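# Insert the loose short pin into the empty block hole

## Task

Take the short pin that is lying free on the table (the one not already sitting in a block) and push it into the block hole that is still empty, as deep as it will go, then release it. The pin must stay seated without the robot supporting it. At the end no other loose object may remain in either gripper, or the scene scores 0. The blocks are not fixed, so the block containing that hole must finish upright, no more than about a finger's width from its starting spot and turned roughly as before. Release everything and move the grippers away before ending the scene.

## Robot and tools

Robot: two xArm6 arms, left_arm and right_arm, each with six revolute joints and a parallel two-finger gripper fitted with a wrist camera. In the scene frame the origin sits on the table top midway between the arms, +z is up, +x points out over the table, and left_arm is on the +y side. left_arm's base is at (-0.029, +0.431, 0) m and right_arm's at (-0.024, -0.398, 0) m, each turned slightly about z. The names left and right refer to the arms only, not to sides of a picture. Mounting plates and the metal frame behind the arms are fixed obstacles.

Tools:
- execute_actions(actions, pictures). actions holds one action, one wait, or nothing. An empty list sends no command and returns the state together with pictures. An action is {"rows": [...], "steps": n}, with n from 5 to 15 control steps of 1/30 s (15 if omitted). A row is used for one step and the last row repeats to fill n. A wait is {"steps": n} with n up to 300; it sends nothing and counts from the previous result, reply time included. Set pictures true to get camera images with an action.
- zoom_image(camera, region): camera is cam_left_wrist or cam_right_wrist (each 896x504). region is [x0, y0, x1, y1] in pixels from the top-left corner, no larger than 504x504. It gives a closer view of that camera's latest image.
- read_manual(section): returns the licence texts only. No motion.
- finished_scene(scene): ends scene 1 or 2, cannot be undone, and reports success and the next scene's task.

Row layout: one flat list of 14 numbers covering both arms in every row, even when only one arm moves. The order is left_arm waist, shoulder, elbow, forearm roll, wrist pitch, wrist roll, opening, then the same seven for right_arm. The joint numbers are absolute target angles in radians, on the same scale as the Joint positions line, not offsets. Ranges: waist -6.283..6.283, shoulder -2.059..2.094, elbow -3.927..0.192, forearm roll -6.283..6.283, wrist pitch -1.693..3.142, wrist roll -6.283..6.283. The real ends may differ by up to 0.010 rad. A target more than 0.010 rad beyond a stated end, and further out than the joint's current angle, gets the whole call refused and nothing is sent. A target past the real end is clipped, and the result may report "joint sent to its limit". Opening is an absolute value from -1 (closed) to +1 (fully open, pad gap 0.084 m).

Motion limits: each joint target moves at up to 3.14 rad/s and takes 0.16 s to accelerate. The joints of an arm are timed to arrive together. Per step the target stays within 0.623 rad of the measured angle, and if it would put the gripper more than 70 mm from where it is now, it is scaled back. Large moves therefore need several calls. The arms keep heading for the last row sent during replies and waits, and stop once motion has settled or a step is HELD. The final 5 steps of each action run after its result is returned.

Results: the state line gives each gripper's end_effector_position (m) and end_effector_quat_wxyz in the scene frame, plus linear and angular velocities. This point lies between the closed pads, about 2 cm behind the fingertips. The fingers point along the gripper's +z and close along its y, and the tips move about 10 mm further forward as they close. The reported hand position can drift, more so at long reach. Joint positions and Joint velocities list each arm's six joints and then the pad gap in m. grip_measured gives the measured opening on the command scale. "joint command not followed" means a clearance check changed the joint targets. HELD marks steps on which the row was not sent. "too close" warns about arm, plate or frame proximity. MOTOR HOT appears from 65 °C, and at 80 °C an OVER-TEMPERATURE FAULT applies the brakes. A TORQUE FAULT, triggered at the load limits (44, 44, 26.4, 26.4, 17.6, 17.6 N m), backs the joint off and halts the arm for 10 s.

Gripping: to hold the pin, command an opening well below grip_measured. The lower the command, the harder the squeeze, up to about 24 N per pad. Closing fast can press harder than that.

Avoid: dropping the pin or letting it slip, shoving the loose blocks (the target block must stay upright and in place), hard pushes during insertion, arm-to-arm collisions, knocking anything off the table, and holding loads long enough to overheat a motor. Occasionally something tugs on the held part or pushes a loose object. After insertion, open the gripper, lift clear, check with pictures and zoom that the pin is seated and nothing is held, and then call finished_scene.

Each tool is called after "Call:" in YAML: its name, and indented under it one key for each argument.

## Session

Call:
execute_actions:
  actions: []

Scene clock: 0.00 s of 4690.00 s.
left_arm: end_effector_position=(+0.1005, +0.0996, +0.3102) grip_measured=+1.00 end_effector_quat_wxyz=(-0.325, +0.846, -0.380, +0.186) end_effector_velocity=(-0.000, +0.000, -0.001) end_effector_angular_velocity=(+0.002, -0.000, -0.000) | right_arm: end_effector_position=(+0.3141, +0.0433, +0.2663) grip_measured=+1.00 end_effector_quat_wxyz=(-0.064, -0.559, +0.825, +0.051) end_effector_velocity=(+0.000, +0.000, +0.001) end_effector_angular_velocity=(+0.003, -0.000, -0.001)
Joint positions: left_arm=[-1.564 -0.126 -1.135  0.585  1.767 -0.807  0.084] | right_arm=[ 0.71   0.372 -1.747  0.132  1.474  2.791  0.084]
Joint velocities: left_arm=[-0.     0.     0.002 -0.    -0.    -0.     0.   ] | right_arm=[-0.001 -0.002 -0.     0.002 -0.001 -0.     0.   ]

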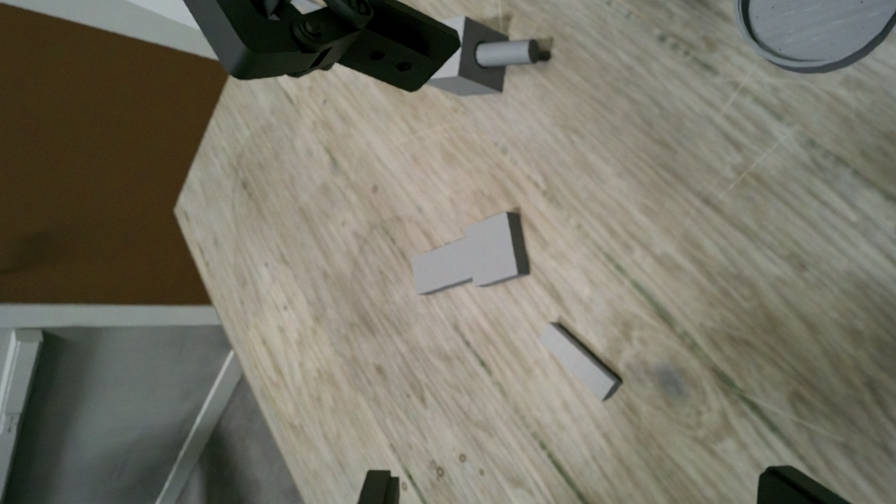

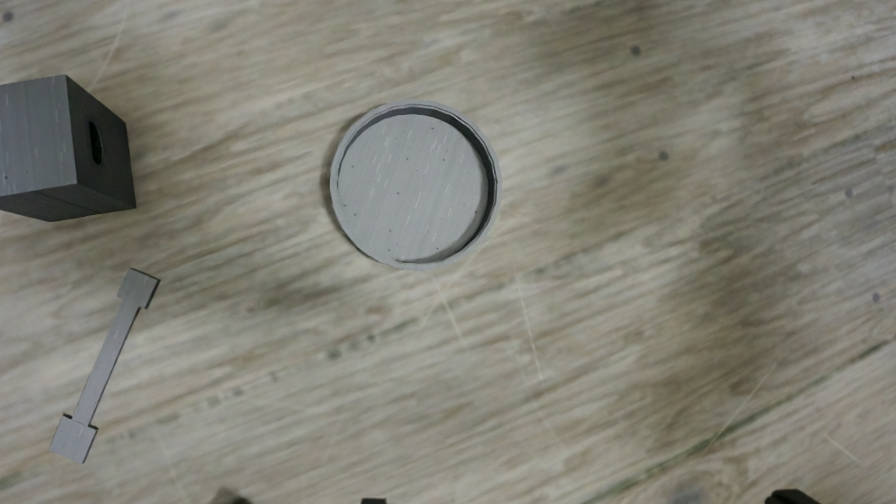

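Call:
execute_actions:
  actions:
    - {"rows": [[-1.564,-0.126,-1.135,0.585,1.767,-0.807,1, 0.2,-0.2,-1.3,0,1.3,0,1]], "steps": 15}

Call:
execute_actions:
  actions:
    - {"rows": [[-0.3,-0.2,-1.3,0,1.3,0,1, 0.2,-0.2,-1.3,0,1.3,0,1]], "steps": 15}

Call:
execute_actions:
  actions:
    - {"steps": 30}
  pictures: true

Scene clock: 1.67 s of 4690.00 s.
left_arm: end_effector_position=(+0.1005, +0.0997, +0.3100) grip_measured=+1.00 end_effector_quat_wxyz=(-0.326, +0.846, -0.380, +0.185) end_effector_velocity=(-0.000, -0.000, +0.001) end_effector_angular_velocity=(-0.002, +0.001, -0.002) | right_arm: end_effector_position=(+0.3834, -0.0696, +0.3213) grip_measured=+1.00 end_effector_quat_wxyz=(+0.014, -0.602, +0.798, +0.038) end_effector_velocity=(+0.183, -0.438, +0.183) end_effector_angular_velocity=(+0.147, -0.597, +0.626)
Joint positions: left_arm=[-1.564 -0.126 -1.135  0.585  1.767 -0.807  0.084] | right_arm=[ 0.495  0.132 -1.559  0.077  1.401  2.482  0.084]
Joint velocities: left_arm=[-0.    -0.002 -0.    -0.    -0.001  0.001 -0.   ] | right_arm=[-0.784 -0.87   0.67  -0.202 -0.26  -1.406 -0.   ]
Steps of this call (steps 1 to 40: nothing new was sent; steps 41 to 50: the first 10 steps of this action). Readings (joint positions):
41: left_arm=[-1.564 -0.126 -1.135 0.585 1.767 -0.807] | right_arm=[0.709 0.371 -1.746 0.132 1.474 2.790]
42: left_arm=[-1.564 -0.126 -1.135 0.585 1.767 -0.807] | right_arm=[0.704 0.364 -1.738 0.131 1.471 2.780]
44: left_arm=[-1.564 -0.126 -1.135 0.585 1.767 -0.807] | right_arm=[0.661 0.315 -1.692 0.119 1.455 2.720]
48: left_arm=[-1.564 -0.126 -1.135 0.585 1.767 -0.807] | right_arm=[0.548 0.190 -1.605 0.090 1.418 2.571]
50: the state above

Scene clock: 2.17 s of 4690.00 s.
left_arm: end_effector_position=(+0.1829, +0.0777, +0.3252) grip_measured=+1.00 end_effector_quat_wxyz=(-0.123, +0.909, -0.395, +0.054) end_effector_velocity=(+0.438, +0.090, +0.093) end_effector_angular_velocity=(-0.822, +0.568, +0.434) | right_arm: end_effector_position=(+0.4151, -0.2306, +0.3764) grip_measured=+1.00 end_effector_quat_wxyz=(-0.070, +0.901, -0.423, +0.066) end_effector_velocity=(-0.002, -0.069, +0.010) end_effector_angular_velocity=(-0.564, -0.284, +2.940)
Joint positions: left_arm=[-1.128 -0.17  -1.232  0.253  1.502 -0.39   0.084] | right_arm=[ 0.213 -0.185 -1.312  0.004  1.305  1.241  0.084]
Joint velocities: left_arm=[ 1.531 -0.085 -0.184 -0.719 -0.571  1.118 -0.   ] | right_arm=[-0.12  -0.134  0.126 -0.031 -0.046 -3.116 -0.   ]
Steps of this call (steps 1 to 5: the last 5 steps of your previous action; steps 6 to 15: the first 10 steps of this action). Readings (joint positions):
6: left_arm=[-1.563 -0.126 -1.135 0.584 1.766 -0.806] | right_arm=[0.346 -0.035 -1.430 0.038 1.350 2.125]
7: left_arm=[-1.556 -0.127 -1.137 0.575 1.759 -0.796] | right_arm=[0.323 -0.061 -1.410 0.032 1.343 2.045]
9: left_arm=[-1.491 -0.133 -1.152 0.510 1.706 -0.726] | right_arm=[0.280 -0.109 -1.372 0.021 1.328 1.861]
13: left_arm=[-1.235 -0.161 -1.216 0.309 1.547 -0.479] | right_arm=[0.225 -0.173 -1.323 0.007 1.309 1.450]
15: the state above

Scene clock: 3.17 s of 4690.00 s.
left_arm: end_effector_position=(+0.4096, +0.2689, +0.3780) grip_measured=+1.00 end_effector_quat_wxyz=(+0.018, +0.979, -0.175, +0.098) end_effector_velocity=(+0.002, +0.003, +0.002) end_effector_angular_velocity=(-0.002, -0.005, +0.007) | right_arm: end_effector_position=(+0.4151, -0.2381, +0.3782) grip_measured=+1.00 end_effector_quat_wxyz=(-0.017, +0.980, +0.173, +0.098) end_effector_velocity=(+0.000, -0.000, +0.001) end_effector_angular_velocity=(+0.001, -0.002, +0.001)
Joint positions: left_arm=[-0.301 -0.2   -1.3    0.     1.3   -0.     0.084] | right_arm=[ 0.2   -0.2   -1.3    0.     1.3    0.     0.084]
Joint velocities: left_arm=[ 0.007 -0.001 -0.003  0.    -0.001  0.001 -0.   ] | right_arm=[-0.    -0.001  0.    -0.    -0.001 -0.001 -0.   ]
Kept back: nothing.
Steps of this call (steps 1 to 5: the last 5 steps of your previous action; steps 6 to 30: the robot went on to your last target). Readings (joint positions):
1: left_arm=[-1.078 -0.172 -1.238 0.230 1.484 -0.355] | right_arm=[0.210 -0.189 -1.308 0.003 1.303 1.137]
2: left_arm=[-1.029 -0.175 -1.243 0.210 1.468 -0.325] | right_arm=[0.207 -0.192 -1.306 0.002 1.302 1.032]
4: left_arm=[-0.934 -0.179 -1.252 0.177 1.441 -0.273] | right_arm=[0.204 -0.195 -1.303 0.001 1.301 0.823]
8: left_arm=[-0.755 -0.185 -1.265 0.126 1.401 -0.194] | right_arm=[0.202 -0.198 -1.301 0.000 1.300 0.405]
30: the state above

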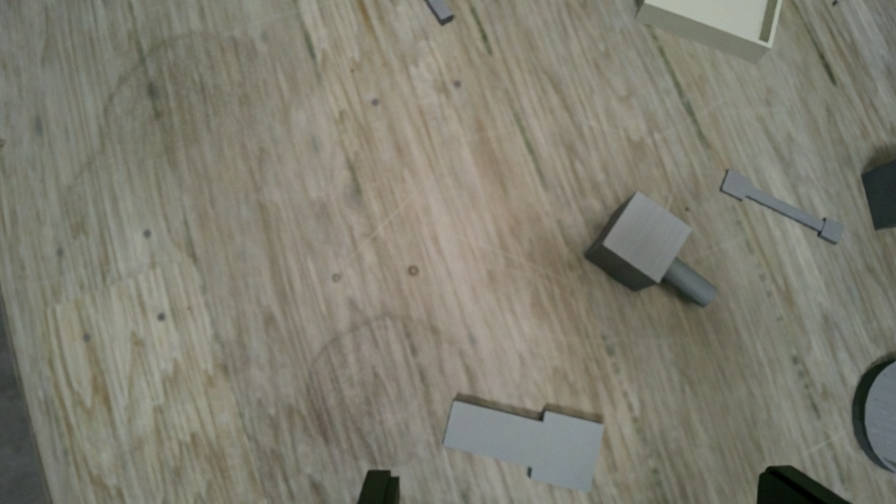

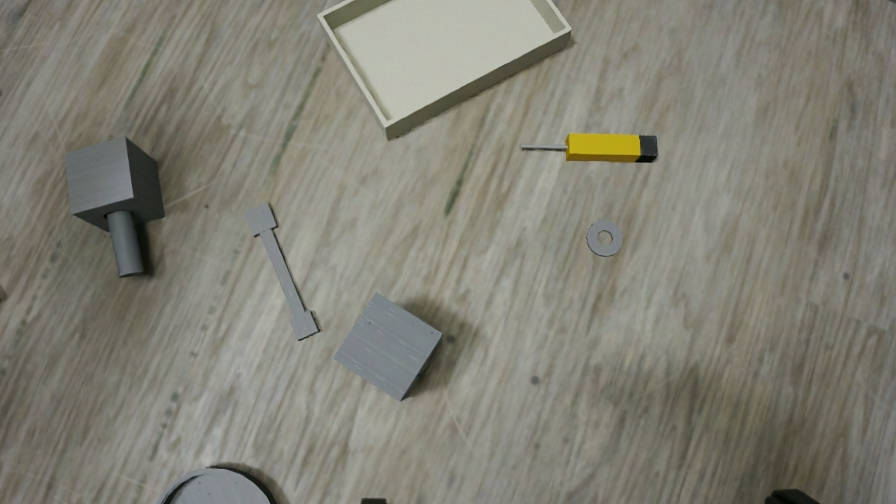

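Call:
execute_actions:
  actions:
    - {"rows": [[-0.3,-0.2,-1.3,0,1.85,0,1, 0.2,-0.2,-1.3,0,1.85,0,1]], "steps": 15}

Call:
execute_actions:
  actions:
    - {"steps": 10}
  pictures: true

Scene clock: 3.67 s of 4690.00 s.
left_arm: end_effector_position=(+0.2978, +0.3108, +0.3460) grip_measured=+1.00 end_effector_quat_wxyz=(-0.024, +0.975, -0.174, -0.135) end_effector_velocity=(-0.338, +0.125, -0.006) end_effector_angular_velocity=(+0.472, +1.282, +0.001) | right_arm: end_effector_position=(+0.3029, -0.2791, +0.3461) grip_measured=+1.00 end_effector_quat_wxyz=(+0.024, +0.975, +0.172, -0.135) end_effector_velocity=(-0.338, -0.123, -0.006) end_effector_angular_velocity=(-0.468, +1.284, +0.001)
Joint positions: left_arm=[-0.3   -0.199 -1.298  0.     1.773 -0.     0.084] | right_arm=[ 0.2   -0.199 -1.298 -0.     1.773 -0.     0.084]
Joint velocities: left_arm=[ 0.    -0.004  0.003  0.     1.368 -0.     0.   ] | right_arm=[ 0.    -0.004  0.003  0.001  1.368 -0.001  0.   ]
Steps of this call (steps 1 to 5: the robot went on to your last target; steps 6 to 15: the first 10 steps of this action). Readings (joint positions):
6: left_arm=[-0.300 -0.200 -1.300 0.000 1.301 -0.000] | right_arm=[0.200 -0.200 -1.300 0.000 1.301 0.000]
7: left_arm=[-0.300 -0.200 -1.300 0.000 1.311 -0.000] | right_arm=[0.200 -0.200 -1.301 0.000 1.311 0.000]
9: left_arm=[-0.300 -0.200 -1.302 0.000 1.380 -0.000] | right_arm=[0.200 -0.200 -1.302 0.000 1.380 0.000]
13: left_arm=[-0.300 -0.200 -1.299 0.000 1.655 -0.000] | right_arm=[0.200 -0.200 -1.299 -0.000 1.656 0.000]
15: the state above

Scene clock: 4.00 s of 4690.00 s.
left_arm: end_effector_position=(+0.2794, +0.3175, +0.3473) grip_measured=+1.00 end_effector_quat_wxyz=(-0.030, +0.970, -0.173, -0.171) end_effector_velocity=(-0.002, +0.001, -0.001) end_effector_angular_velocity=(+0.003, +0.007, +0.002) | right_arm: end_effector_position=(+0.2845, -0.2858, +0.3473) grip_measured=+1.00 end_effector_quat_wxyz=(+0.030, +0.970, +0.171, -0.171) end_effector_velocity=(-0.001, -0.000, -0.001) end_effector_angular_velocity=(-0.003, +0.007, +0.001)
Joint positions: left_arm=[-0.3   -0.2   -1.3    0.     1.849  0.     0.084] | right_arm=[ 0.2   -0.2   -1.3    0.     1.849  0.     0.084]
Joint velocities: left_arm=[ 0.    -0.     0.003 -0.     0.005 -0.002 -0.   ] | right_arm=[ 0.001  0.001  0.002 -0.001  0.004 -0.     0.   ]
Kept back: nothing.
Steps of this call (steps 1 to 5: the last 5 steps of your previous action; steps 6 to 10: the robot went on to your last target). Readings (joint positions):
1: left_arm=[-0.300 -0.200 -1.298 0.000 1.810 -0.000] | right_arm=[0.200 -0.200 -1.298 -0.000 1.810 -0.000]
2: left_arm=[-0.300 -0.200 -1.298 0.000 1.830 -0.000] | right_arm=[0.200 -0.200 -1.299 0.000 1.830 -0.000]
4: left_arm=[-0.300 -0.200 -1.300 -0.000 1.844 -0.000] | right_arm=[0.200 -0.200 -1.300 -0.000 1.844 -0.000]
8: left_arm=[-0.300 -0.200 -1.301 -0.000 1.849 0.000] | right_arm=[0.200 -0.200 -1.300 -0.000 1.849 0.000]
10: the state above

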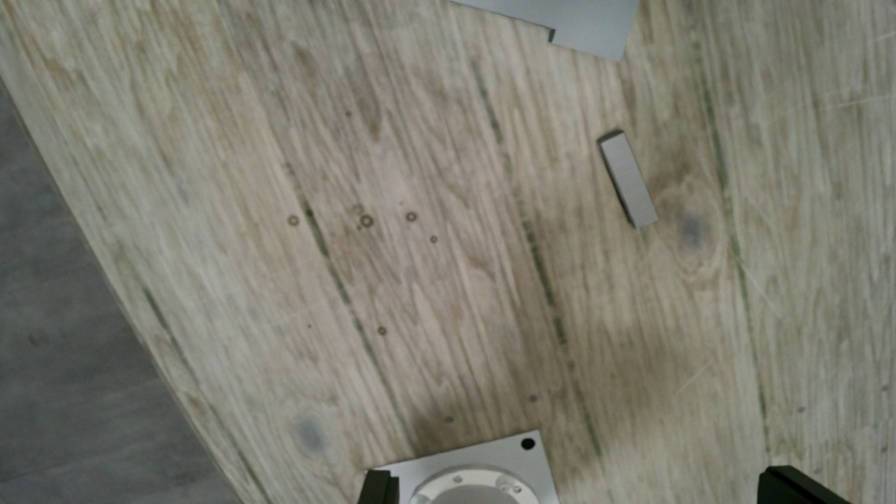

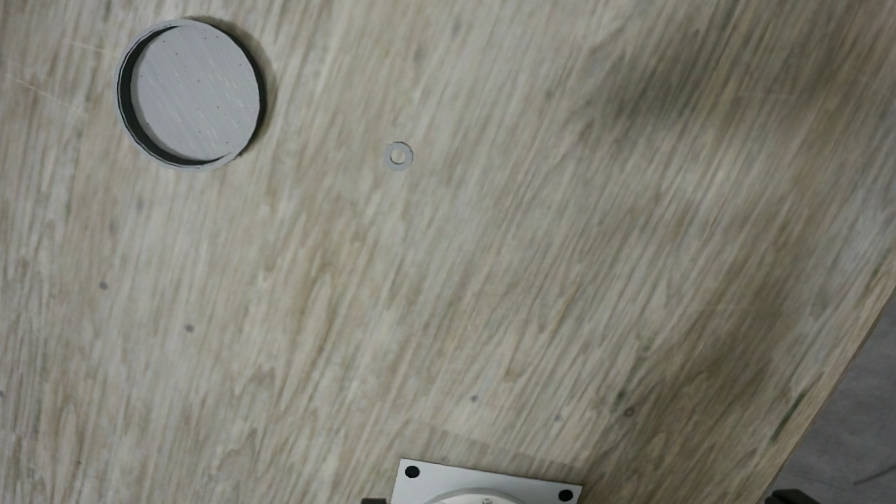

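Call:
zoom_image:
  camera: "cam_left_wrist"
  region: [540, 100, 720, 260]

Region (540, 100, 720, 260) of cam_left_wrist's 896x504 image, scaled by 2.800, with more detail than that image has.

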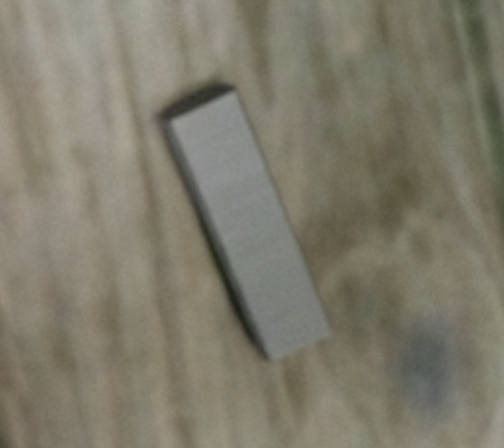

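Call:
execute_actions:
  actions:
    - {"rows": [[-0.65,0.36,-1.268,0,1.61,0,1, 0.30,-0.297,0.0,0,-0.40,0,1]], "steps": 15}

Call:
execute_actions:
  actions:
    - {"steps": 25}
  pictures: true

Scene clock: 6.63 s of 4690.00 s.
left_arm: end_effector_position=(+0.2843, +0.2454, +0.2351) grip_measured=+1.00 end_effector_quat_wxyz=(-0.070, +0.930, -0.255, -0.254) end_effector_velocity=(-0.073, -0.245, -0.444) end_effector_angular_velocity=(+0.354, +0.599, -0.677) | right_arm: end_effector_position=(+0.2747, -0.2712, +0.2258) grip_measured=+1.00 end_effector_quat_wxyz=(+0.030, +0.969, +0.198, -0.146) end_effector_velocity=(-0.110, +0.002, -0.483) end_effector_angular_velocity=(+0.047, -0.112, +0.140)
Joint positions: left_arm=[-0.482  0.093 -1.284 -0.     1.724  0.     0.084] | right_arm=[ 0.252 -0.25  -0.905  0.     1.453 -0.     0.084]
Joint velocities: left_arm=[-0.679  1.089  0.065 -0.001 -0.459 -0.001  0.   ] | right_arm=[ 0.139 -0.131  1.526 -0.001 -1.516 -0.    -0.   ]
Steps of this call (steps 1 to 30: the robot went on to your last target; steps 31 to 69: nothing new was sent; steps 70 to 79: the first 10 steps of this action). Readings (joint positions):
70: left_arm=[-0.300 -0.199 -1.300 0.000 1.850 -0.000] | right_arm=[0.200 -0.200 -1.299 -0.000 1.849 0.000]
71: left_arm=[-0.305 -0.193 -1.301 0.000 1.846 -0.000] | right_arm=[0.201 -0.202 -1.292 -0.000 1.839 0.000]
73: left_arm=[-0.342 -0.139 -1.305 0.001 1.818 -0.000] | right_arm=[0.211 -0.215 -1.228 -0.000 1.769 0.000]
77: left_arm=[-0.437 0.021 -1.287 0.000 1.755 0.000] | right_arm=[0.242 -0.240 -1.007 0.000 1.556 -0.000]
79: the state above

Scene clock: 7.47 s of 4690.00 s.
left_arm: end_effector_position=(+0.2488, +0.1960, +0.1239) grip_measured=+1.00 end_effector_quat_wxyz=(-0.118, +0.882, -0.323, -0.323) end_effector_velocity=(-0.001, -0.000, -0.001) end_effector_angular_velocity=(+0.001, +0.003, -0.002) | right_arm: end_effector_position=(+0.2984, -0.2427, +0.0982) grip_measured=+1.00 end_effector_quat_wxyz=(-0.072, +0.923, +0.211, +0.313) end_effector_velocity=(+0.104, +0.052, +0.186) end_effector_angular_velocity=(+0.412, -0.857, +0.007)
Joint positions: left_arm=[-0.65   0.359 -1.268  0.     1.61  -0.     0.084] | right_arm=[ 0.3   -0.298 -0.008 -0.    -0.349  0.     0.084]
Joint velocities: left_arm=[-0.002  0.003  0.    -0.    -0.     0.001  0.   ] | right_arm=[ 0.004 -0.005  0.097 -0.003 -1.043 -0.     0.   ]
Kept back: nothing.
Steps of this call (steps 1 to 5: the last 5 steps of your previous action; steps 6 to 25: the robot went on to your last target). Readings (joint positions):
1: left_arm=[-0.505 0.129 -1.281 -0.000 1.709 0.000] | right_arm=[0.257 -0.254 -0.854 0.000 1.403 -0.000]
2: left_arm=[-0.528 0.166 -1.279 -0.000 1.694 0.000] | right_arm=[0.261 -0.258 -0.803 0.000 1.352 -0.000]
4: left_arm=[-0.572 0.237 -1.274 -0.000 1.663 0.000] | right_arm=[0.268 -0.264 -0.702 0.000 1.252 -0.000]
8: left_arm=[-0.644 0.353 -1.263 -0.001 1.617 0.000] | right_arm=[0.278 -0.274 -0.504 0.000 1.053 -0.000]
25: the state above

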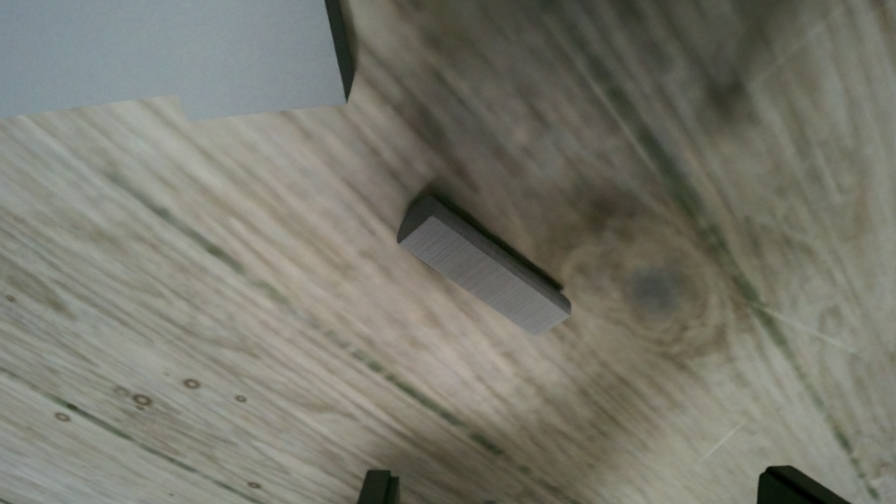

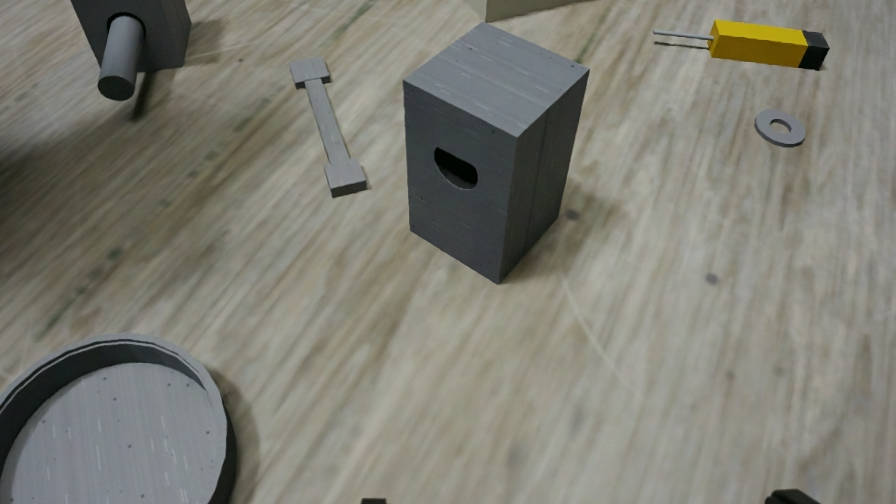

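Call:
execute_actions:
  actions: []

Call:
zoom_image:
  camera: "cam_left_wrist"
  region: [370, 170, 610, 350]

Call:
zoom_image:
  camera: "cam_right_wrist"
  region: [370, 40, 630, 340]

Scene clock: 7.67 s of 4690.00 s.
left_arm: end_effector_position=(+0.2487, +0.1960, +0.1237) grip_measured=+1.00 end_effector_quat_wxyz=(-0.118, +0.882, -0.323, -0.323) end_effector_velocity=(+0.000, -0.000, -0.000) end_effector_angular_velocity=(+0.001, +0.000, +0.000) | right_arm: end_effector_position=(+0.3017, -0.2411, +0.1055) grip_measured=+1.00 end_effector_quat_wxyz=(-0.076, +0.917, +0.210, +0.332) end_effector_velocity=(-0.000, -0.000, +0.001) end_effector_angular_velocity=(+0.004, -0.009, -0.000)
Joint positions: left_arm=[-0.65   0.36  -1.268  0.     1.61  -0.     0.084] | right_arm=[ 0.3   -0.297 -0.    -0.    -0.398 -0.     0.084]
Joint velocities: left_arm=[-0.     0.002 -0.001  0.     0.    -0.001 -0.   ] | right_arm=[-0.     0.002  0.006 -0.    -0.019 -0.    -0.   ]
Kept back: nothing.
Steps of this call (steps 1 to 6: the robot went on to your last target). Readings (joint positions):
1: left_arm=[-0.650 0.360 -1.268 0.000 1.610 -0.000] | right_arm=[0.300 -0.298 -0.005 -0.000 -0.374 0.000]
2: left_arm=[-0.650 0.360 -1.268 0.000 1.610 -0.000] | right_arm=[0.300 -0.298 -0.004 -0.000 -0.387 0.000]
4: left_arm=[-0.650 0.360 -1.268 0.000 1.610 -0.000] | right_arm=[0.300 -0.297 -0.001 -0.000 -0.396 0.000]
6: the state above

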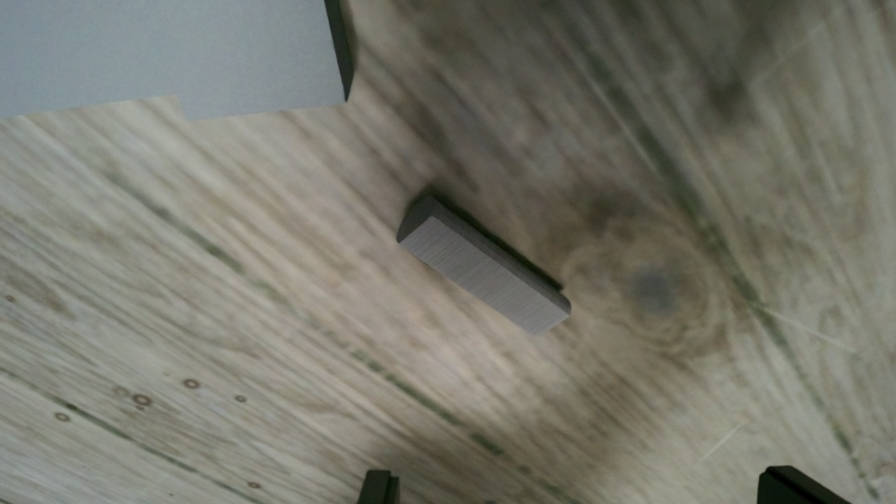

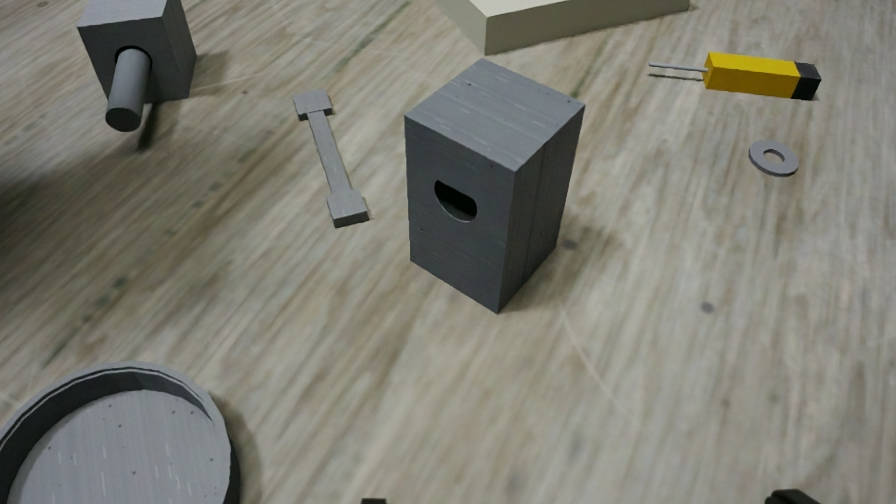

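Region (370, 170, 610, 350) of cam_left_wrist's 896x504 image, scaled by 2.100, with more detail than that image has; it fills the top 378 rows of this view, and the rest is white.

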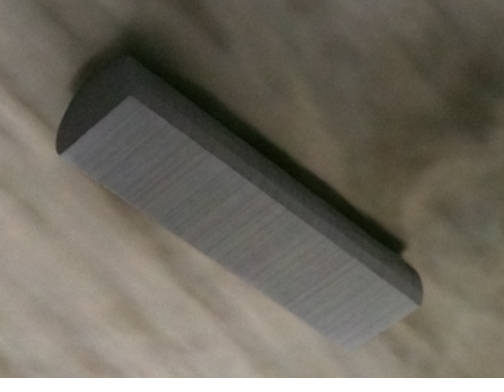

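Region (370, 40, 630, 340) of cam_right_wrist's 896x504 image, scaled by 1.680, with more detail than that image has; it fills the left 437 columns of this view, and the rest is white.

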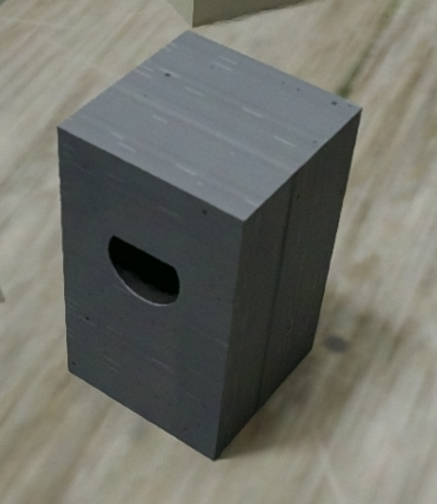

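Call:
execute_actions:
  actions:
    - {"rows": [[0.1,-0.2,-1.0,0,1.2,0,1, 0.7,-0.2,-1.0,0,1.2,0.7,1]], "steps": 15}

Call:
execute_actions:
  actions:
    - {"steps": 12}

Call:
execute_actions:
  actions:
    - {"rows": [[0.1,-0.2,-1.0,0,1.2,0,1, 1.034,0.803,-1.995,0,1.192,1.05,1]], "steps": 15}

Call:
execute_actions:
  actions:
    - {"steps": 25}
  pictures: true

Scene clock: 9.87 s of 4690.00 s.
left_arm: end_effector_position=(+0.3352, +0.2804, +0.1748) grip_measured=+1.00 end_effector_quat_wxyz=(-0.038, +0.962, -0.191, -0.191) end_effector_velocity=(+0.257, +0.399, +0.187) end_effector_angular_velocity=(-0.392, -0.952, +1.181) | right_arm: end_effector_position=(+0.3385, -0.1285, +0.1634) grip_measured=+1.00 end_effector_quat_wxyz=(-0.147, +0.936, +0.150, +0.282) end_effector_velocity=(+0.112, +0.393, +0.308) end_effector_angular_velocity=(+0.400, +0.442, -0.222)
Joint positions: left_arm=[-0.34   0.114 -1.152  0.     1.43  -0.     0.084] | right_arm=[ 0.49  -0.25  -0.353 -0.    -0.045  0.323  0.084]
Joint velocities: left_arm=[ 1.184 -0.833  0.407  0.003 -0.603  0.001 -0.   ] | right_arm=[ 0.55   0.133 -1.411 -0.002  1.393  0.971 -0.   ]
Steps of this call (steps 1 to 15: the robot went on to your last target; steps 16 to 56: nothing new was sent; steps 57 to 66: the first 10 steps of this action). Readings (joint positions):
57: left_arm=[-0.649 0.359 -1.268 -0.000 1.609 0.000] | right_arm=[0.300 -0.297 -0.001 0.000 -0.399 0.001]
58: left_arm=[-0.643 0.353 -1.263 -0.001 1.603 0.000] | right_arm=[0.306 -0.295 -0.008 0.000 -0.389 0.011]
60: left_arm=[-0.584 0.302 -1.231 -0.001 1.561 0.000] | right_arm=[0.347 -0.284 -0.069 0.001 -0.321 0.078]
64: left_arm=[-0.419 0.169 -1.179 -0.000 1.470 0.000] | right_arm=[0.450 -0.260 -0.260 -0.000 -0.137 0.253]
66: the state above

Scene clock: 10.27 s of 4690.00 s.
left_arm: end_effector_position=(+0.3901, +0.4462, +0.2527) grip_measured=+1.00 end_effector_quat_wxyz=(-0.000, +1.000, +0.018, -0.004) end_effector_velocity=(+0.019, +0.133, +0.087) end_effector_angular_velocity=(+0.012, -0.348, +0.315) | right_arm: end_effector_position=(+0.3020, -0.0464, +0.2594) grip_measured=+1.00 end_effector_quat_wxyz=(-0.096, +0.986, +0.086, +0.105) end_effector_velocity=(-0.385, -0.221, -0.063) end_effector_angular_velocity=(-1.581, +1.656, -0.203)
Joint positions: left_arm=[ 0.089 -0.193 -1.007  0.001  1.208 -0.     0.084] | right_arm=[ 0.674 -0.208 -0.919 -0.     0.841  0.65   0.084]
Joint velocities: left_arm=[ 0.316 -0.254  0.077 -0.001 -0.171  0.001  0.   ] | right_arm=[ 0.275  0.065 -0.84   0.001  3.06   0.497 -0.   ]
Kept back: nothing.
Steps of this call (steps 1 to 5: the last 5 steps of your previous action; steps 6 to 12: the robot went on to your last target). Readings (joint positions):
1: left_arm=[-0.300 0.086 -1.138 0.000 1.410 -0.000] | right_arm=[0.508 -0.246 -0.401 -0.000 0.002 0.354]
2: left_arm=[-0.261 0.058 -1.125 0.000 1.389 -0.000] | right_arm=[0.524 -0.242 -0.448 -0.000 0.050 0.383]
4: left_arm=[-0.184 0.003 -1.099 0.000 1.349 -0.000] | right_arm=[0.554 -0.235 -0.544 -0.000 0.151 0.438]
8: left_arm=[-0.029 -0.107 -1.045 0.000 1.268 -0.000] | right_arm=[0.619 -0.220 -0.747 -0.000 0.440 0.554]
12: the state above

Scene clock: 10.60 s of 4690.00 s.
left_arm: end_effector_position=(+0.3898, +0.4501, +0.2524) grip_measured=+1.00 end_effector_quat_wxyz=(+0.000, +1.000, +0.023, -0.001) end_effector_velocity=(+0.003, +0.004, +0.007) end_effector_angular_velocity=(+0.002, -0.019, +0.009) | right_arm: end_effector_position=(+0.2546, +0.0424, +0.2325) grip_measured=+1.00 end_effector_quat_wxyz=(-0.006, +0.997, +0.072, +0.004) end_effector_velocity=(-0.011, +0.465, -0.148) end_effector_angular_velocity=(-0.060, +0.047, -0.022)
Joint positions: left_arm=[ 0.098 -0.199 -1.    -0.     1.2    0.     0.084] | right_arm=[ 0.857  0.15  -1.334  0.     1.169  0.862  0.084]
Joint velocities: left_arm=[ 0.009 -0.009 -0.008  0.001 -0.003 -0.     0.   ] | right_arm=[ 0.495  1.486 -1.485 -0.     0.074  0.517 -0.   ]
Steps of this call (steps 1 to 10: the first 10 steps of this action). Readings (joint positions):
1: left_arm=[0.095 -0.199 -1.005 0.000 1.204 -0.000] | right_arm=[0.682 -0.206 -0.944 -0.000 0.940 0.666]
2: left_arm=[0.097 -0.200 -1.003 0.000 1.202 -0.000] | right_arm=[0.691 -0.199 -0.969 -0.000 1.026 0.683]
4: left_arm=[0.097 -0.198 -0.999 -0.000 1.201 0.000] | right_arm=[0.730 -0.143 -1.049 -0.000 1.141 0.732]
8: left_arm=[0.098 -0.198 -0.999 -0.000 1.200 0.000] | right_arm=[0.822 0.053 -1.235 0.000 1.165 0.825]
10: the state above

Scene clock: 11.43 s of 4690.00 s.
left_arm: end_effector_position=(+0.3899, +0.4508, +0.2531) grip_measured=+1.00 end_effector_quat_wxyz=(+0.000, +1.000, +0.024, -0.000) end_effector_velocity=(-0.000, -0.001, +0.000) end_effector_angular_velocity=(-0.000, -0.000, -0.001) | right_arm: end_effector_position=(+0.2271, +0.2170, +0.1207) grip_measured=+1.00 end_effector_quat_wxyz=(-0.000, +0.998, +0.067, +0.000) end_effector_velocity=(-0.005, -0.003, -0.014) end_effector_angular_velocity=(-0.023, +0.009, +0.005)
Joint positions: left_arm=[ 0.1   -0.2   -1.    -0.     1.2    0.     0.084] | right_arm=[ 1.033  0.802 -1.995 -0.     1.192  1.05   0.084]
Joint velocities: left_arm=[-0.002 -0.001  0.    -0.    -0.    -0.001 -0.   ] | right_arm=[ 0.005  0.016  0.007 -0.     0.002  0.     0.   ]
Kept back: nothing.
Steps of this call (steps 1 to 5: the last 5 steps of your previous action; steps 6 to 25: the robot went on to your last target). Readings (joint positions):
1: left_arm=[0.099 -0.199 -1.000 -0.000 1.200 0.000] | right_arm=[0.873 0.200 -1.383 0.000 1.171 0.879]
2: left_arm=[0.099 -0.199 -1.000 -0.000 1.200 0.000] | right_arm=[0.888 0.251 -1.434 0.000 1.173 0.894]
4: left_arm=[0.099 -0.199 -1.000 -0.000 1.200 0.000] | right_arm=[0.915 0.353 -1.536 0.000 1.176 0.923]
8: left_arm=[0.100 -0.200 -1.000 -0.000 1.200 0.000] | right_arm=[0.968 0.556 -1.742 -0.000 1.183 0.980]
25: the state above

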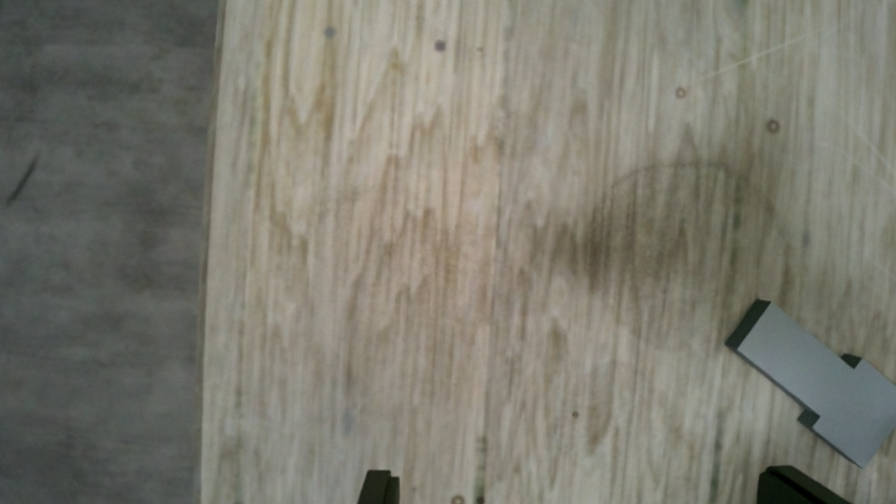

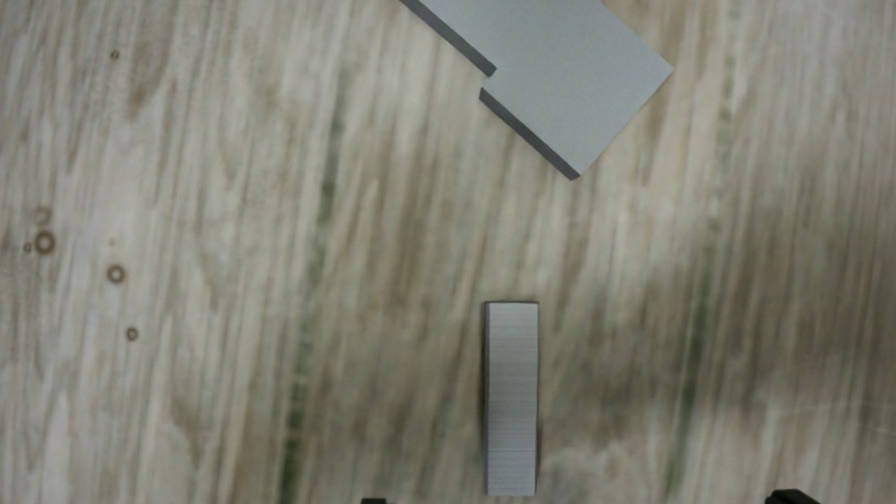

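Call:
execute_actions:
  actions:
    - {"rows": [[0.1,-0.2,-1.0,0,1.2,0,1, 1.0389,0.8945,-1.9781,0,1.0836,1.055,1]], "steps": 15}

Call:
execute_actions:
  actions:
    - {"steps": 12}
  pictures: true

Scene clock: 12.47 s of 4690.00 s.
left_arm: end_effector_position=(+0.3899, +0.4508, +0.2531) grip_measured=+1.00 end_effector_quat_wxyz=(+0.000, +1.000, +0.024, +0.000) end_effector_velocity=(-0.000, +0.000, -0.000) end_effector_angular_velocity=(-0.000, +0.001, +0.002) | right_arm: end_effector_position=(+0.2247, +0.2211, +0.0555) grip_measured=+1.00 end_effector_quat_wxyz=(+0.004, +0.998, +0.067, -0.002) end_effector_velocity=(+0.036, +0.078, +0.141) end_effector_angular_velocity=(+0.283, -0.118, -0.004)
Joint positions: left_arm=[ 0.1   -0.2   -1.    -0.     1.2    0.     0.084] | right_arm=[ 1.039  0.899 -1.974  0.     1.085  1.055  0.084]
Joint velocities: left_arm=[ 0.    -0.     0.001 -0.     0.    -0.001  0.   ] | right_arm=[-0.005 -0.118 -0.143 -0.004 -0.046  0.001  0.   ]
Steps of this call (steps 1 to 21: the robot went on to your last target; steps 22 to 31: the first 10 steps of this action). Readings (joint positions):
22: left_arm=[0.100 -0.200 -1.000 -0.000 1.200 -0.000] | right_arm=[1.034 0.804 -1.995 -0.000 1.191 1.050]
23: left_arm=[0.100 -0.200 -1.000 -0.000 1.200 -0.000] | right_arm=[1.034 0.809 -1.996 -0.000 1.181 1.051]
25: left_arm=[0.100 -0.200 -1.000 -0.000 1.200 -0.000] | right_arm=[1.036 0.847 -1.995 -0.000 1.126 1.053]
29: left_arm=[0.100 -0.200 -1.000 -0.000 1.200 0.000] | right_arm=[1.039 0.904 -1.967 0.000 1.089 1.055]
31: the state above

Scene clock: 12.87 s of 4690.00 s.
left_arm: end_effector_position=(+0.3899, +0.4508, +0.2531) grip_measured=+1.00 end_effector_quat_wxyz=(+0.000, +1.000, +0.024, +0.000) end_effector_velocity=(+0.000, -0.000, +0.001) end_effector_angular_velocity=(+0.000, -0.001, -0.001) | right_arm: end_effector_position=(+0.2258, +0.2236, +0.0601) grip_measured=+1.00 end_effector_quat_wxyz=(-0.000, +0.998, +0.067, +0.000) end_effector_velocity=(+0.001, +0.003, +0.004) end_effector_angular_velocity=(+0.010, -0.004, +0.001)
Joint positions: left_arm=[ 0.1   -0.2   -1.    -0.     1.2   -0.     0.084] | right_arm=[ 1.039  0.894 -1.978 -0.     1.084  1.055  0.084]
Joint velocities: left_arm=[-0.001 -0.    -0.001  0.     0.     0.     0.   ] | right_arm=[ 0.    -0.003 -0.005 -0.001 -0.002 -0.     0.   ]
Kept back: nothing.
Steps of this call (steps 1 to 5: the last 5 steps of your previous action; steps 6 to 12: the robot went on to your last target). Readings (joint positions):
1: left_arm=[0.100 -0.200 -1.000 -0.000 1.200 0.000] | right_arm=[1.039 0.895 -1.978 -0.000 1.084 1.055]
2: left_arm=[0.100 -0.200 -1.000 -0.000 1.200 -0.000] | right_arm=[1.039 0.892 -1.981 -0.000 1.083 1.055]
4: left_arm=[0.100 -0.200 -1.000 0.000 1.200 0.000] | right_arm=[1.039 0.891 -1.982 -0.000 1.083 1.055]
8: left_arm=[0.100 -0.200 -1.000 0.000 1.200 -0.000] | right_arm=[1.039 0.894 -1.978 0.000 1.084 1.055]
12: the state above

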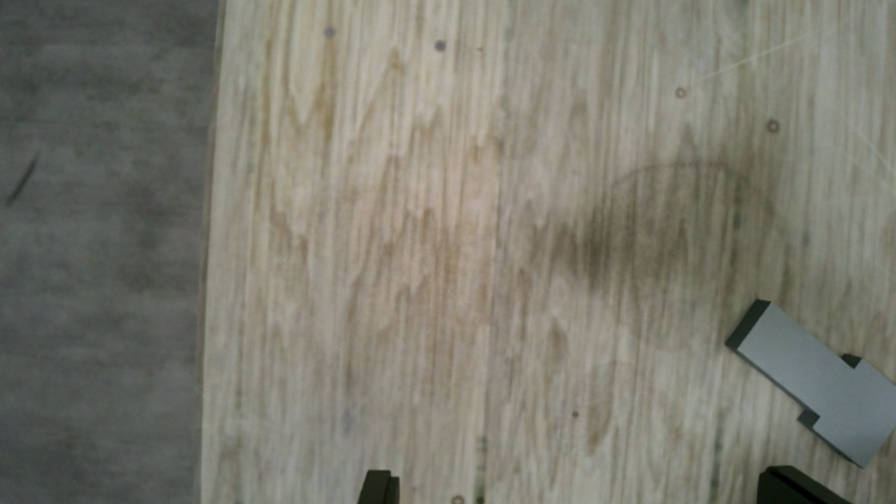

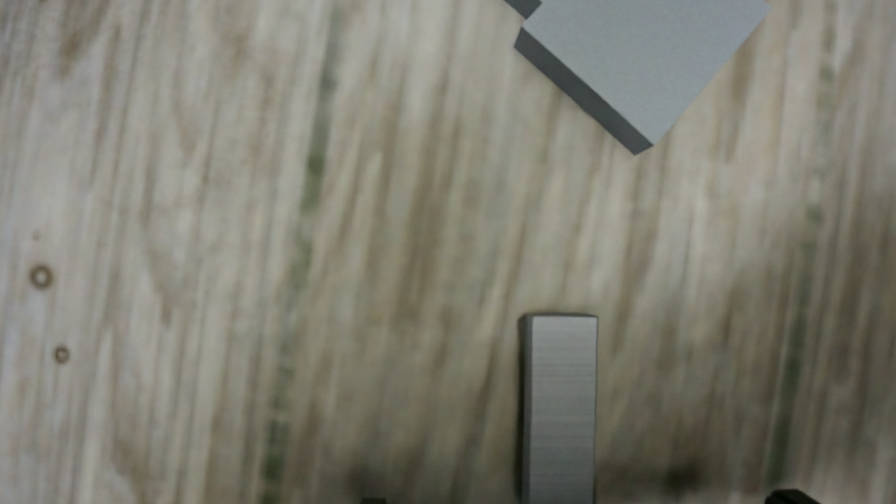

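Call:
execute_actions:
  actions:
    - {"rows": [ [0.1,-0.2,-1.0,0,1.2,0,1, 1.0385,0.8953,-1.9774,0,1.0821,1.0546,1], [0.1,-0.2,-1.0,0,1.2,0,1, 1.0380,0.8972,-1.9756,0,1.0784,1.0542,1], [0.1,-0.2,-1.0,0,1.2,0,1, 1.0375,0.9003,-1.9727,0,1.0724,1.0537,1], [0.1,-0.2,-1.0,0,1.2,0,1, 1.0370,0.9042,-1.9691,0,1.0650,1.0532,1], [0.1,-0.2,-1.0,0,1.2,0,1, 1.0366,0.9088,-1.9648,0,1.0560,1.0528,1], [0.1,-0.2,-1.0,0,1.2,0,1, 1.0366,0.9139,-1.9602,0,1.0463,1.0528,1], [0.1,-0.2,-1.0,0,1.2,0,1, 1.0366,0.9189,-1.9555,0,1.0366,1.0528,1], [0.1,-0.2,-1.0,0,1.2,0,1, 1.0366,0.9235,-1.9512,0,1.0277,1.0528,1], [0.1,-0.2,-1.0,0,1.2,0,1, 1.0366,0.9274,-1.9476,0,1.0202,1.0528,1], [0.1,-0.2,-1.0,0,1.2,0,1, 1.0366,0.9305,-1.9447,0,1.0142,1.0528,1], [0.1,-0.2,-1.0,0,1.2,0,1, 1.0366,0.9324,-1.9429,0,1.0105,1.0528,1], [0.1,-0.2,-1.0,0,1.2,0,1, 1.0366,0.9332,-1.9422,0,1.0090,1.0528,1] ], "steps": 15}

Call:
execute_actions:
  actions:
    - {"steps": 15}
  pictures: true

Scene clock: 14.23 s of 4690.00 s.
left_arm: end_effector_position=(+0.3899, +0.4508, +0.2531) grip_measured=+1.00 end_effector_quat_wxyz=(+0.000, +1.000, +0.024, +0.000) end_effector_velocity=(-0.000, -0.000, -0.000) end_effector_angular_velocity=(+0.000, +0.001, -0.002) | right_arm: end_effector_position=(+0.2264, +0.2210, +0.0345) grip_measured=+1.00 end_effector_quat_wxyz=(+0.001, +0.998, +0.067, -0.000) end_effector_velocity=(-0.009, -0.021, -0.135) end_effector_angular_velocity=(-0.041, +0.017, +0.001)
Joint positions: left_arm=[ 0.1   -0.2   -1.     0.     1.2    0.     0.084] | right_arm=[ 1.036  0.922 -1.952  0.     1.031  1.053  0.084]
Joint velocities: left_arm=[-0.001 -0.     0.001  0.     0.     0.001  0.   ] | right_arm=[ 0.001  0.145  0.135 -0.    -0.236  0.    -0.   ]
Steps of this call (steps 1 to 15: the robot went on to your last target; steps 16 to 31: nothing new was sent; steps 32 to 41: the first 10 steps of this action). Readings (joint positions):
32: left_arm=[0.100 -0.200 -1.000 -0.000 1.200 0.000] | right_arm=[1.039 0.895 -1.978 0.000 1.083 1.055]
33: left_arm=[0.100 -0.200 -1.000 -0.000 1.200 0.000] | right_arm=[1.039 0.895 -1.978 0.000 1.083 1.055]
35: left_arm=[0.100 -0.200 -1.000 0.000 1.200 -0.000] | right_arm=[1.038 0.897 -1.976 -0.000 1.077 1.054]
39: left_arm=[0.100 -0.200 -1.000 0.000 1.200 0.000] | right_arm=[1.037 0.912 -1.962 -0.000 1.048 1.053]
41: the state above

Scene clock: 14.73 s of 4690.00 s.
left_arm: end_effector_position=(+0.3899, +0.4508, +0.2531) grip_measured=+1.00 end_effector_quat_wxyz=(+0.000, +1.000, +0.024, +0.000) end_effector_velocity=(+0.000, +0.000, +0.000) end_effector_angular_velocity=(+0.000, -0.000, +0.001) | right_arm: end_effector_position=(+0.2262, +0.2205, +0.0251) grip_measured=+1.00 end_effector_quat_wxyz=(-0.000, +0.998, +0.067, +0.000) end_effector_velocity=(-0.000, -0.002, -0.003) end_effector_angular_velocity=(-0.005, +0.002, -0.001)
Joint positions: left_arm=[ 0.1   -0.2   -1.    -0.     1.2   -0.     0.084] | right_arm=[ 1.037  0.933 -1.942 -0.     1.009  1.053  0.084]
Joint velocities: left_arm=[ 0.     0.001 -0.001  0.     0.    -0.     0.   ] | right_arm=[-0.001  0.003  0.002 -0.     0.     0.001 -0.   ]
Kept back: nothing.
Steps of this call (steps 1 to 5: the last 5 steps of your previous action; steps 6 to 15: the robot went on to your last target). Readings (joint positions):
1: left_arm=[0.100 -0.200 -1.000 -0.000 1.200 0.000] | right_arm=[1.037 0.927 -1.948 0.000 1.024 1.053]
2: left_arm=[0.100 -0.200 -1.000 0.000 1.200 0.000] | right_arm=[1.037 0.931 -1.944 0.000 1.018 1.053]
4: left_arm=[0.100 -0.200 -1.000 -0.000 1.200 0.000] | right_arm=[1.037 0.934 -1.941 0.000 1.012 1.053]
8: left_arm=[0.100 -0.200 -1.000 -0.000 1.200 -0.000] | right_arm=[1.037 0.933 -1.943 -0.000 1.009 1.053]
15: the state above

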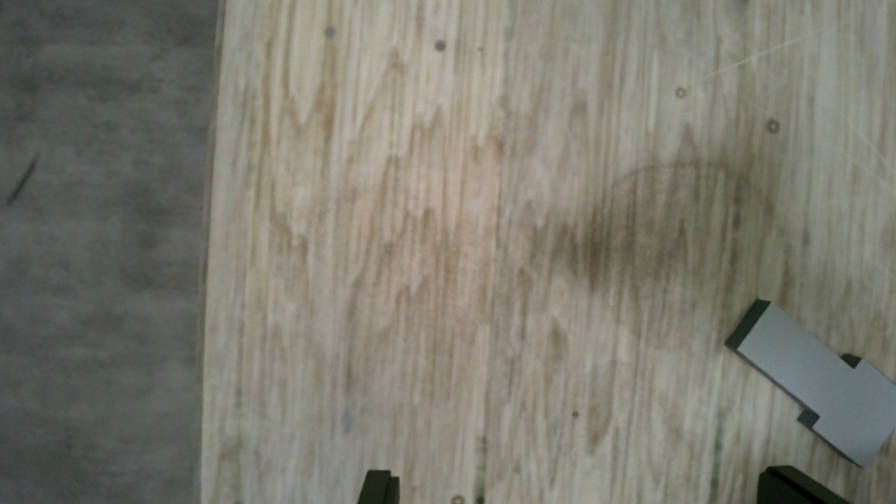

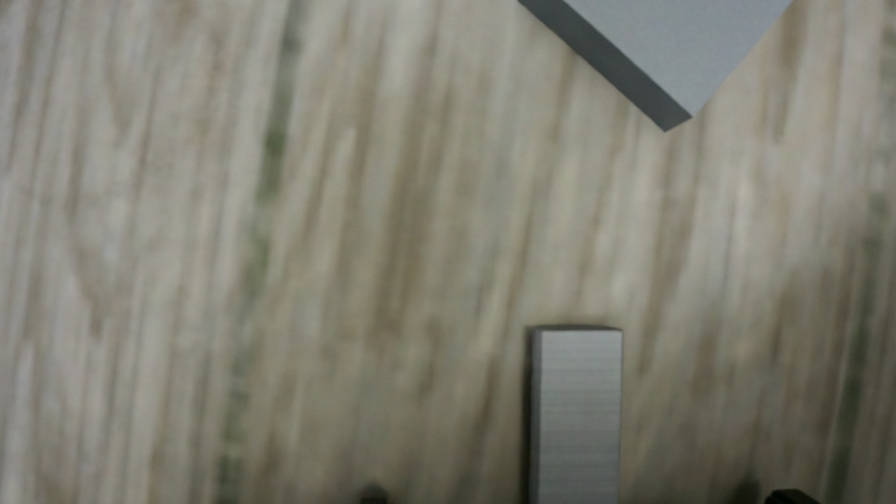

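Call:
execute_actions:
  actions:
    - {"rows": [[0.1,-0.2,-1.0,0,1.2,0,1, 1.0366,0.9332,-1.9422,0,1.0090,1.0528,-0.35]], "steps": 15}

Call:
execute_actions:
  actions:
    - {"steps": 15}
  pictures: true

Scene clock: 15.27 s of 4690.00 s.
left_arm: end_effector_position=(+0.3899, +0.4508, +0.2531) grip_measured=+1.00 end_effector_quat_wxyz=(+0.000, +1.000, +0.024, +0.000) end_effector_velocity=(+0.000, +0.000, +0.000) end_effector_angular_velocity=(+0.000, -0.000, +0.000) | right_arm: end_effector_position=(+0.2262, +0.2205, +0.0250) grip_measured=-0.36 end_effector_quat_wxyz=(+0.000, +0.998, +0.067, -0.000) end_effector_velocity=(+0.000, -0.000, -0.001) end_effector_angular_velocity=(-0.001, -0.000, +0.000)
Joint positions: left_arm=[ 0.1   -0.2   -1.     0.     1.2    0.     0.084] | right_arm=[ 1.037  0.933 -1.942 -0.     1.009  1.053  0.028]
Joint velocities: left_arm=[ 0.001 -0.    -0.     0.    -0.     0.     0.   ] | right_arm=[-0.     0.001  0.    -0.001  0.    -0.    -0.018]
Steps of this call (steps 1 to 6: the robot went on to your last target; steps 7 to 16: the first 10 steps of this action). Readings (joint positions):
7: left_arm=[0.100 -0.200 -1.000 -0.000 1.200 -0.000] | right_arm=[1.037 0.933 -1.942 -0.000 1.009 1.053]
8: left_arm=[0.100 -0.200 -1.000 -0.000 1.200 0.000] | right_arm=[1.037 0.933 -1.942 -0.000 1.009 1.053]
10: left_arm=[0.100 -0.200 -1.000 0.000 1.200 -0.000] | right_arm=[1.037 0.933 -1.942 -0.000 1.009 1.053]
14: left_arm=[0.100 -0.200 -1.000 -0.000 1.200 -0.000] | right_arm=[1.037 0.933 -1.942 0.000 1.009 1.053]
16: the state above

Scene clock: 15.77 s of 4690.00 s.
left_arm: end_effector_position=(+0.3899, +0.4508, +0.2531) grip_measured=+1.00 end_effector_quat_wxyz=(+0.000, +1.000, +0.024, -0.000) end_effector_velocity=(-0.000, -0.000, +0.000) end_effector_angular_velocity=(+0.000, -0.001, -0.001) | right_arm: end_effector_position=(+0.2262, +0.2205, +0.0250) grip_measured=-0.37 end_effector_quat_wxyz=(+0.000, +0.998, +0.067, +0.000) end_effector_velocity=(+0.000, -0.000, -0.001) end_effector_angular_velocity=(-0.001, -0.000, +0.001)
Joint positions: left_arm=[ 0.1   -0.2   -1.    -0.     1.2   -0.     0.084] | right_arm=[ 1.037  0.933 -1.942 -0.     1.009  1.053  0.028]
Joint velocities: left_arm=[-0.001 -0.001  0.     0.     0.    -0.    -0.   ] | right_arm=[-0.     0.001 -0.    -0.001 -0.    -0.    -0.   ]
Kept back: nothing.
Steps of this call (steps 1 to 5: the last 5 steps of your previous action; steps 6 to 15: the robot went on to your last target). Readings (joint positions):
1: left_arm=[0.100 -0.200 -1.000 0.000 1.200 -0.000] | right_arm=[1.037 0.933 -1.942 -0.000 1.009 1.053]
2: left_arm=[0.100 -0.200 -1.000 -0.000 1.200 -0.000] | right_arm=[1.037 0.933 -1.942 -0.000 1.009 1.053]
4: left_arm=[0.100 -0.200 -1.000 -0.000 1.200 -0.000] | right_arm=[1.037 0.933 -1.942 -0.000 1.009 1.053]
8: left_arm=[0.100 -0.200 -1.000 -0.000 1.200 0.000] | right_arm=[1.037 0.933 -1.942 0.000 1.009 1.053]
15: the state above
All arms were judged still, so your last target was given up. Only a new action makes them travel on or press farther. Fingers that are still opening or closing keep moving.

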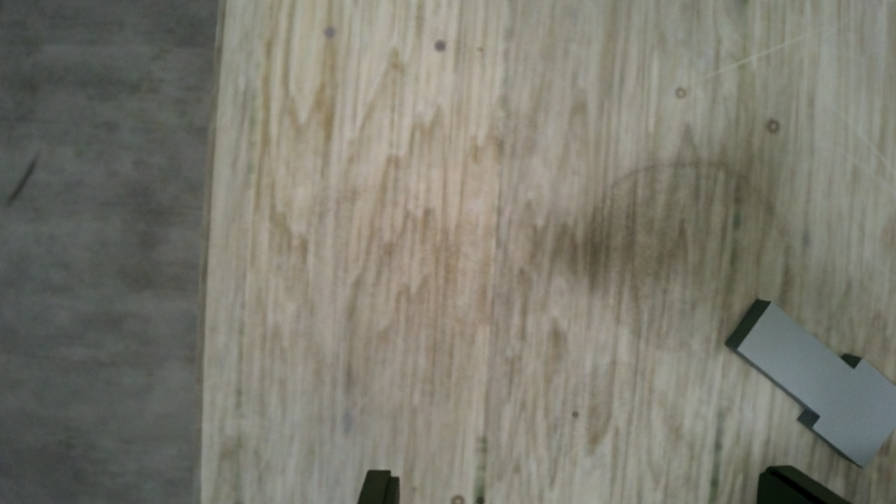

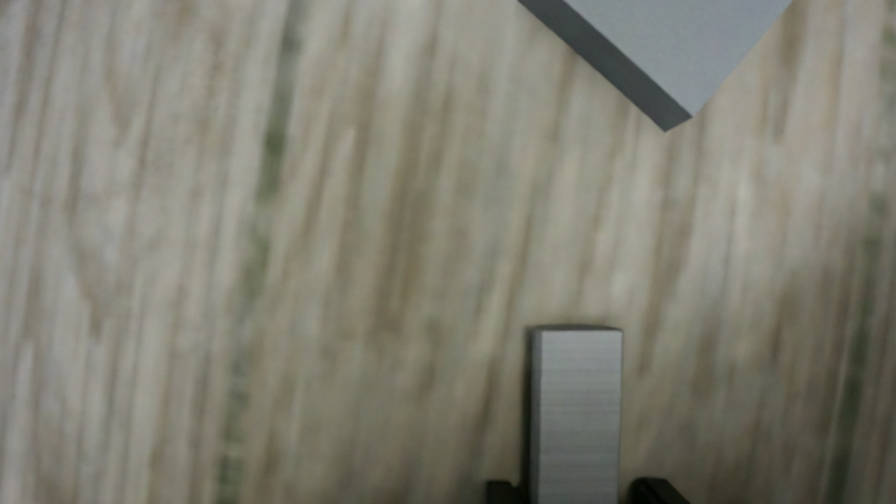

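Call:
zoom_image:
  camera: "cam_right_wrist"
  region: [470, 424, 710, 504]

Region (470, 424, 710, 504) of cam_right_wrist's 896x504 image, scaled by 2.100, with more detail than that image has.

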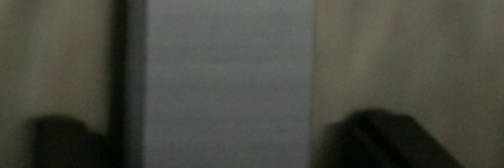

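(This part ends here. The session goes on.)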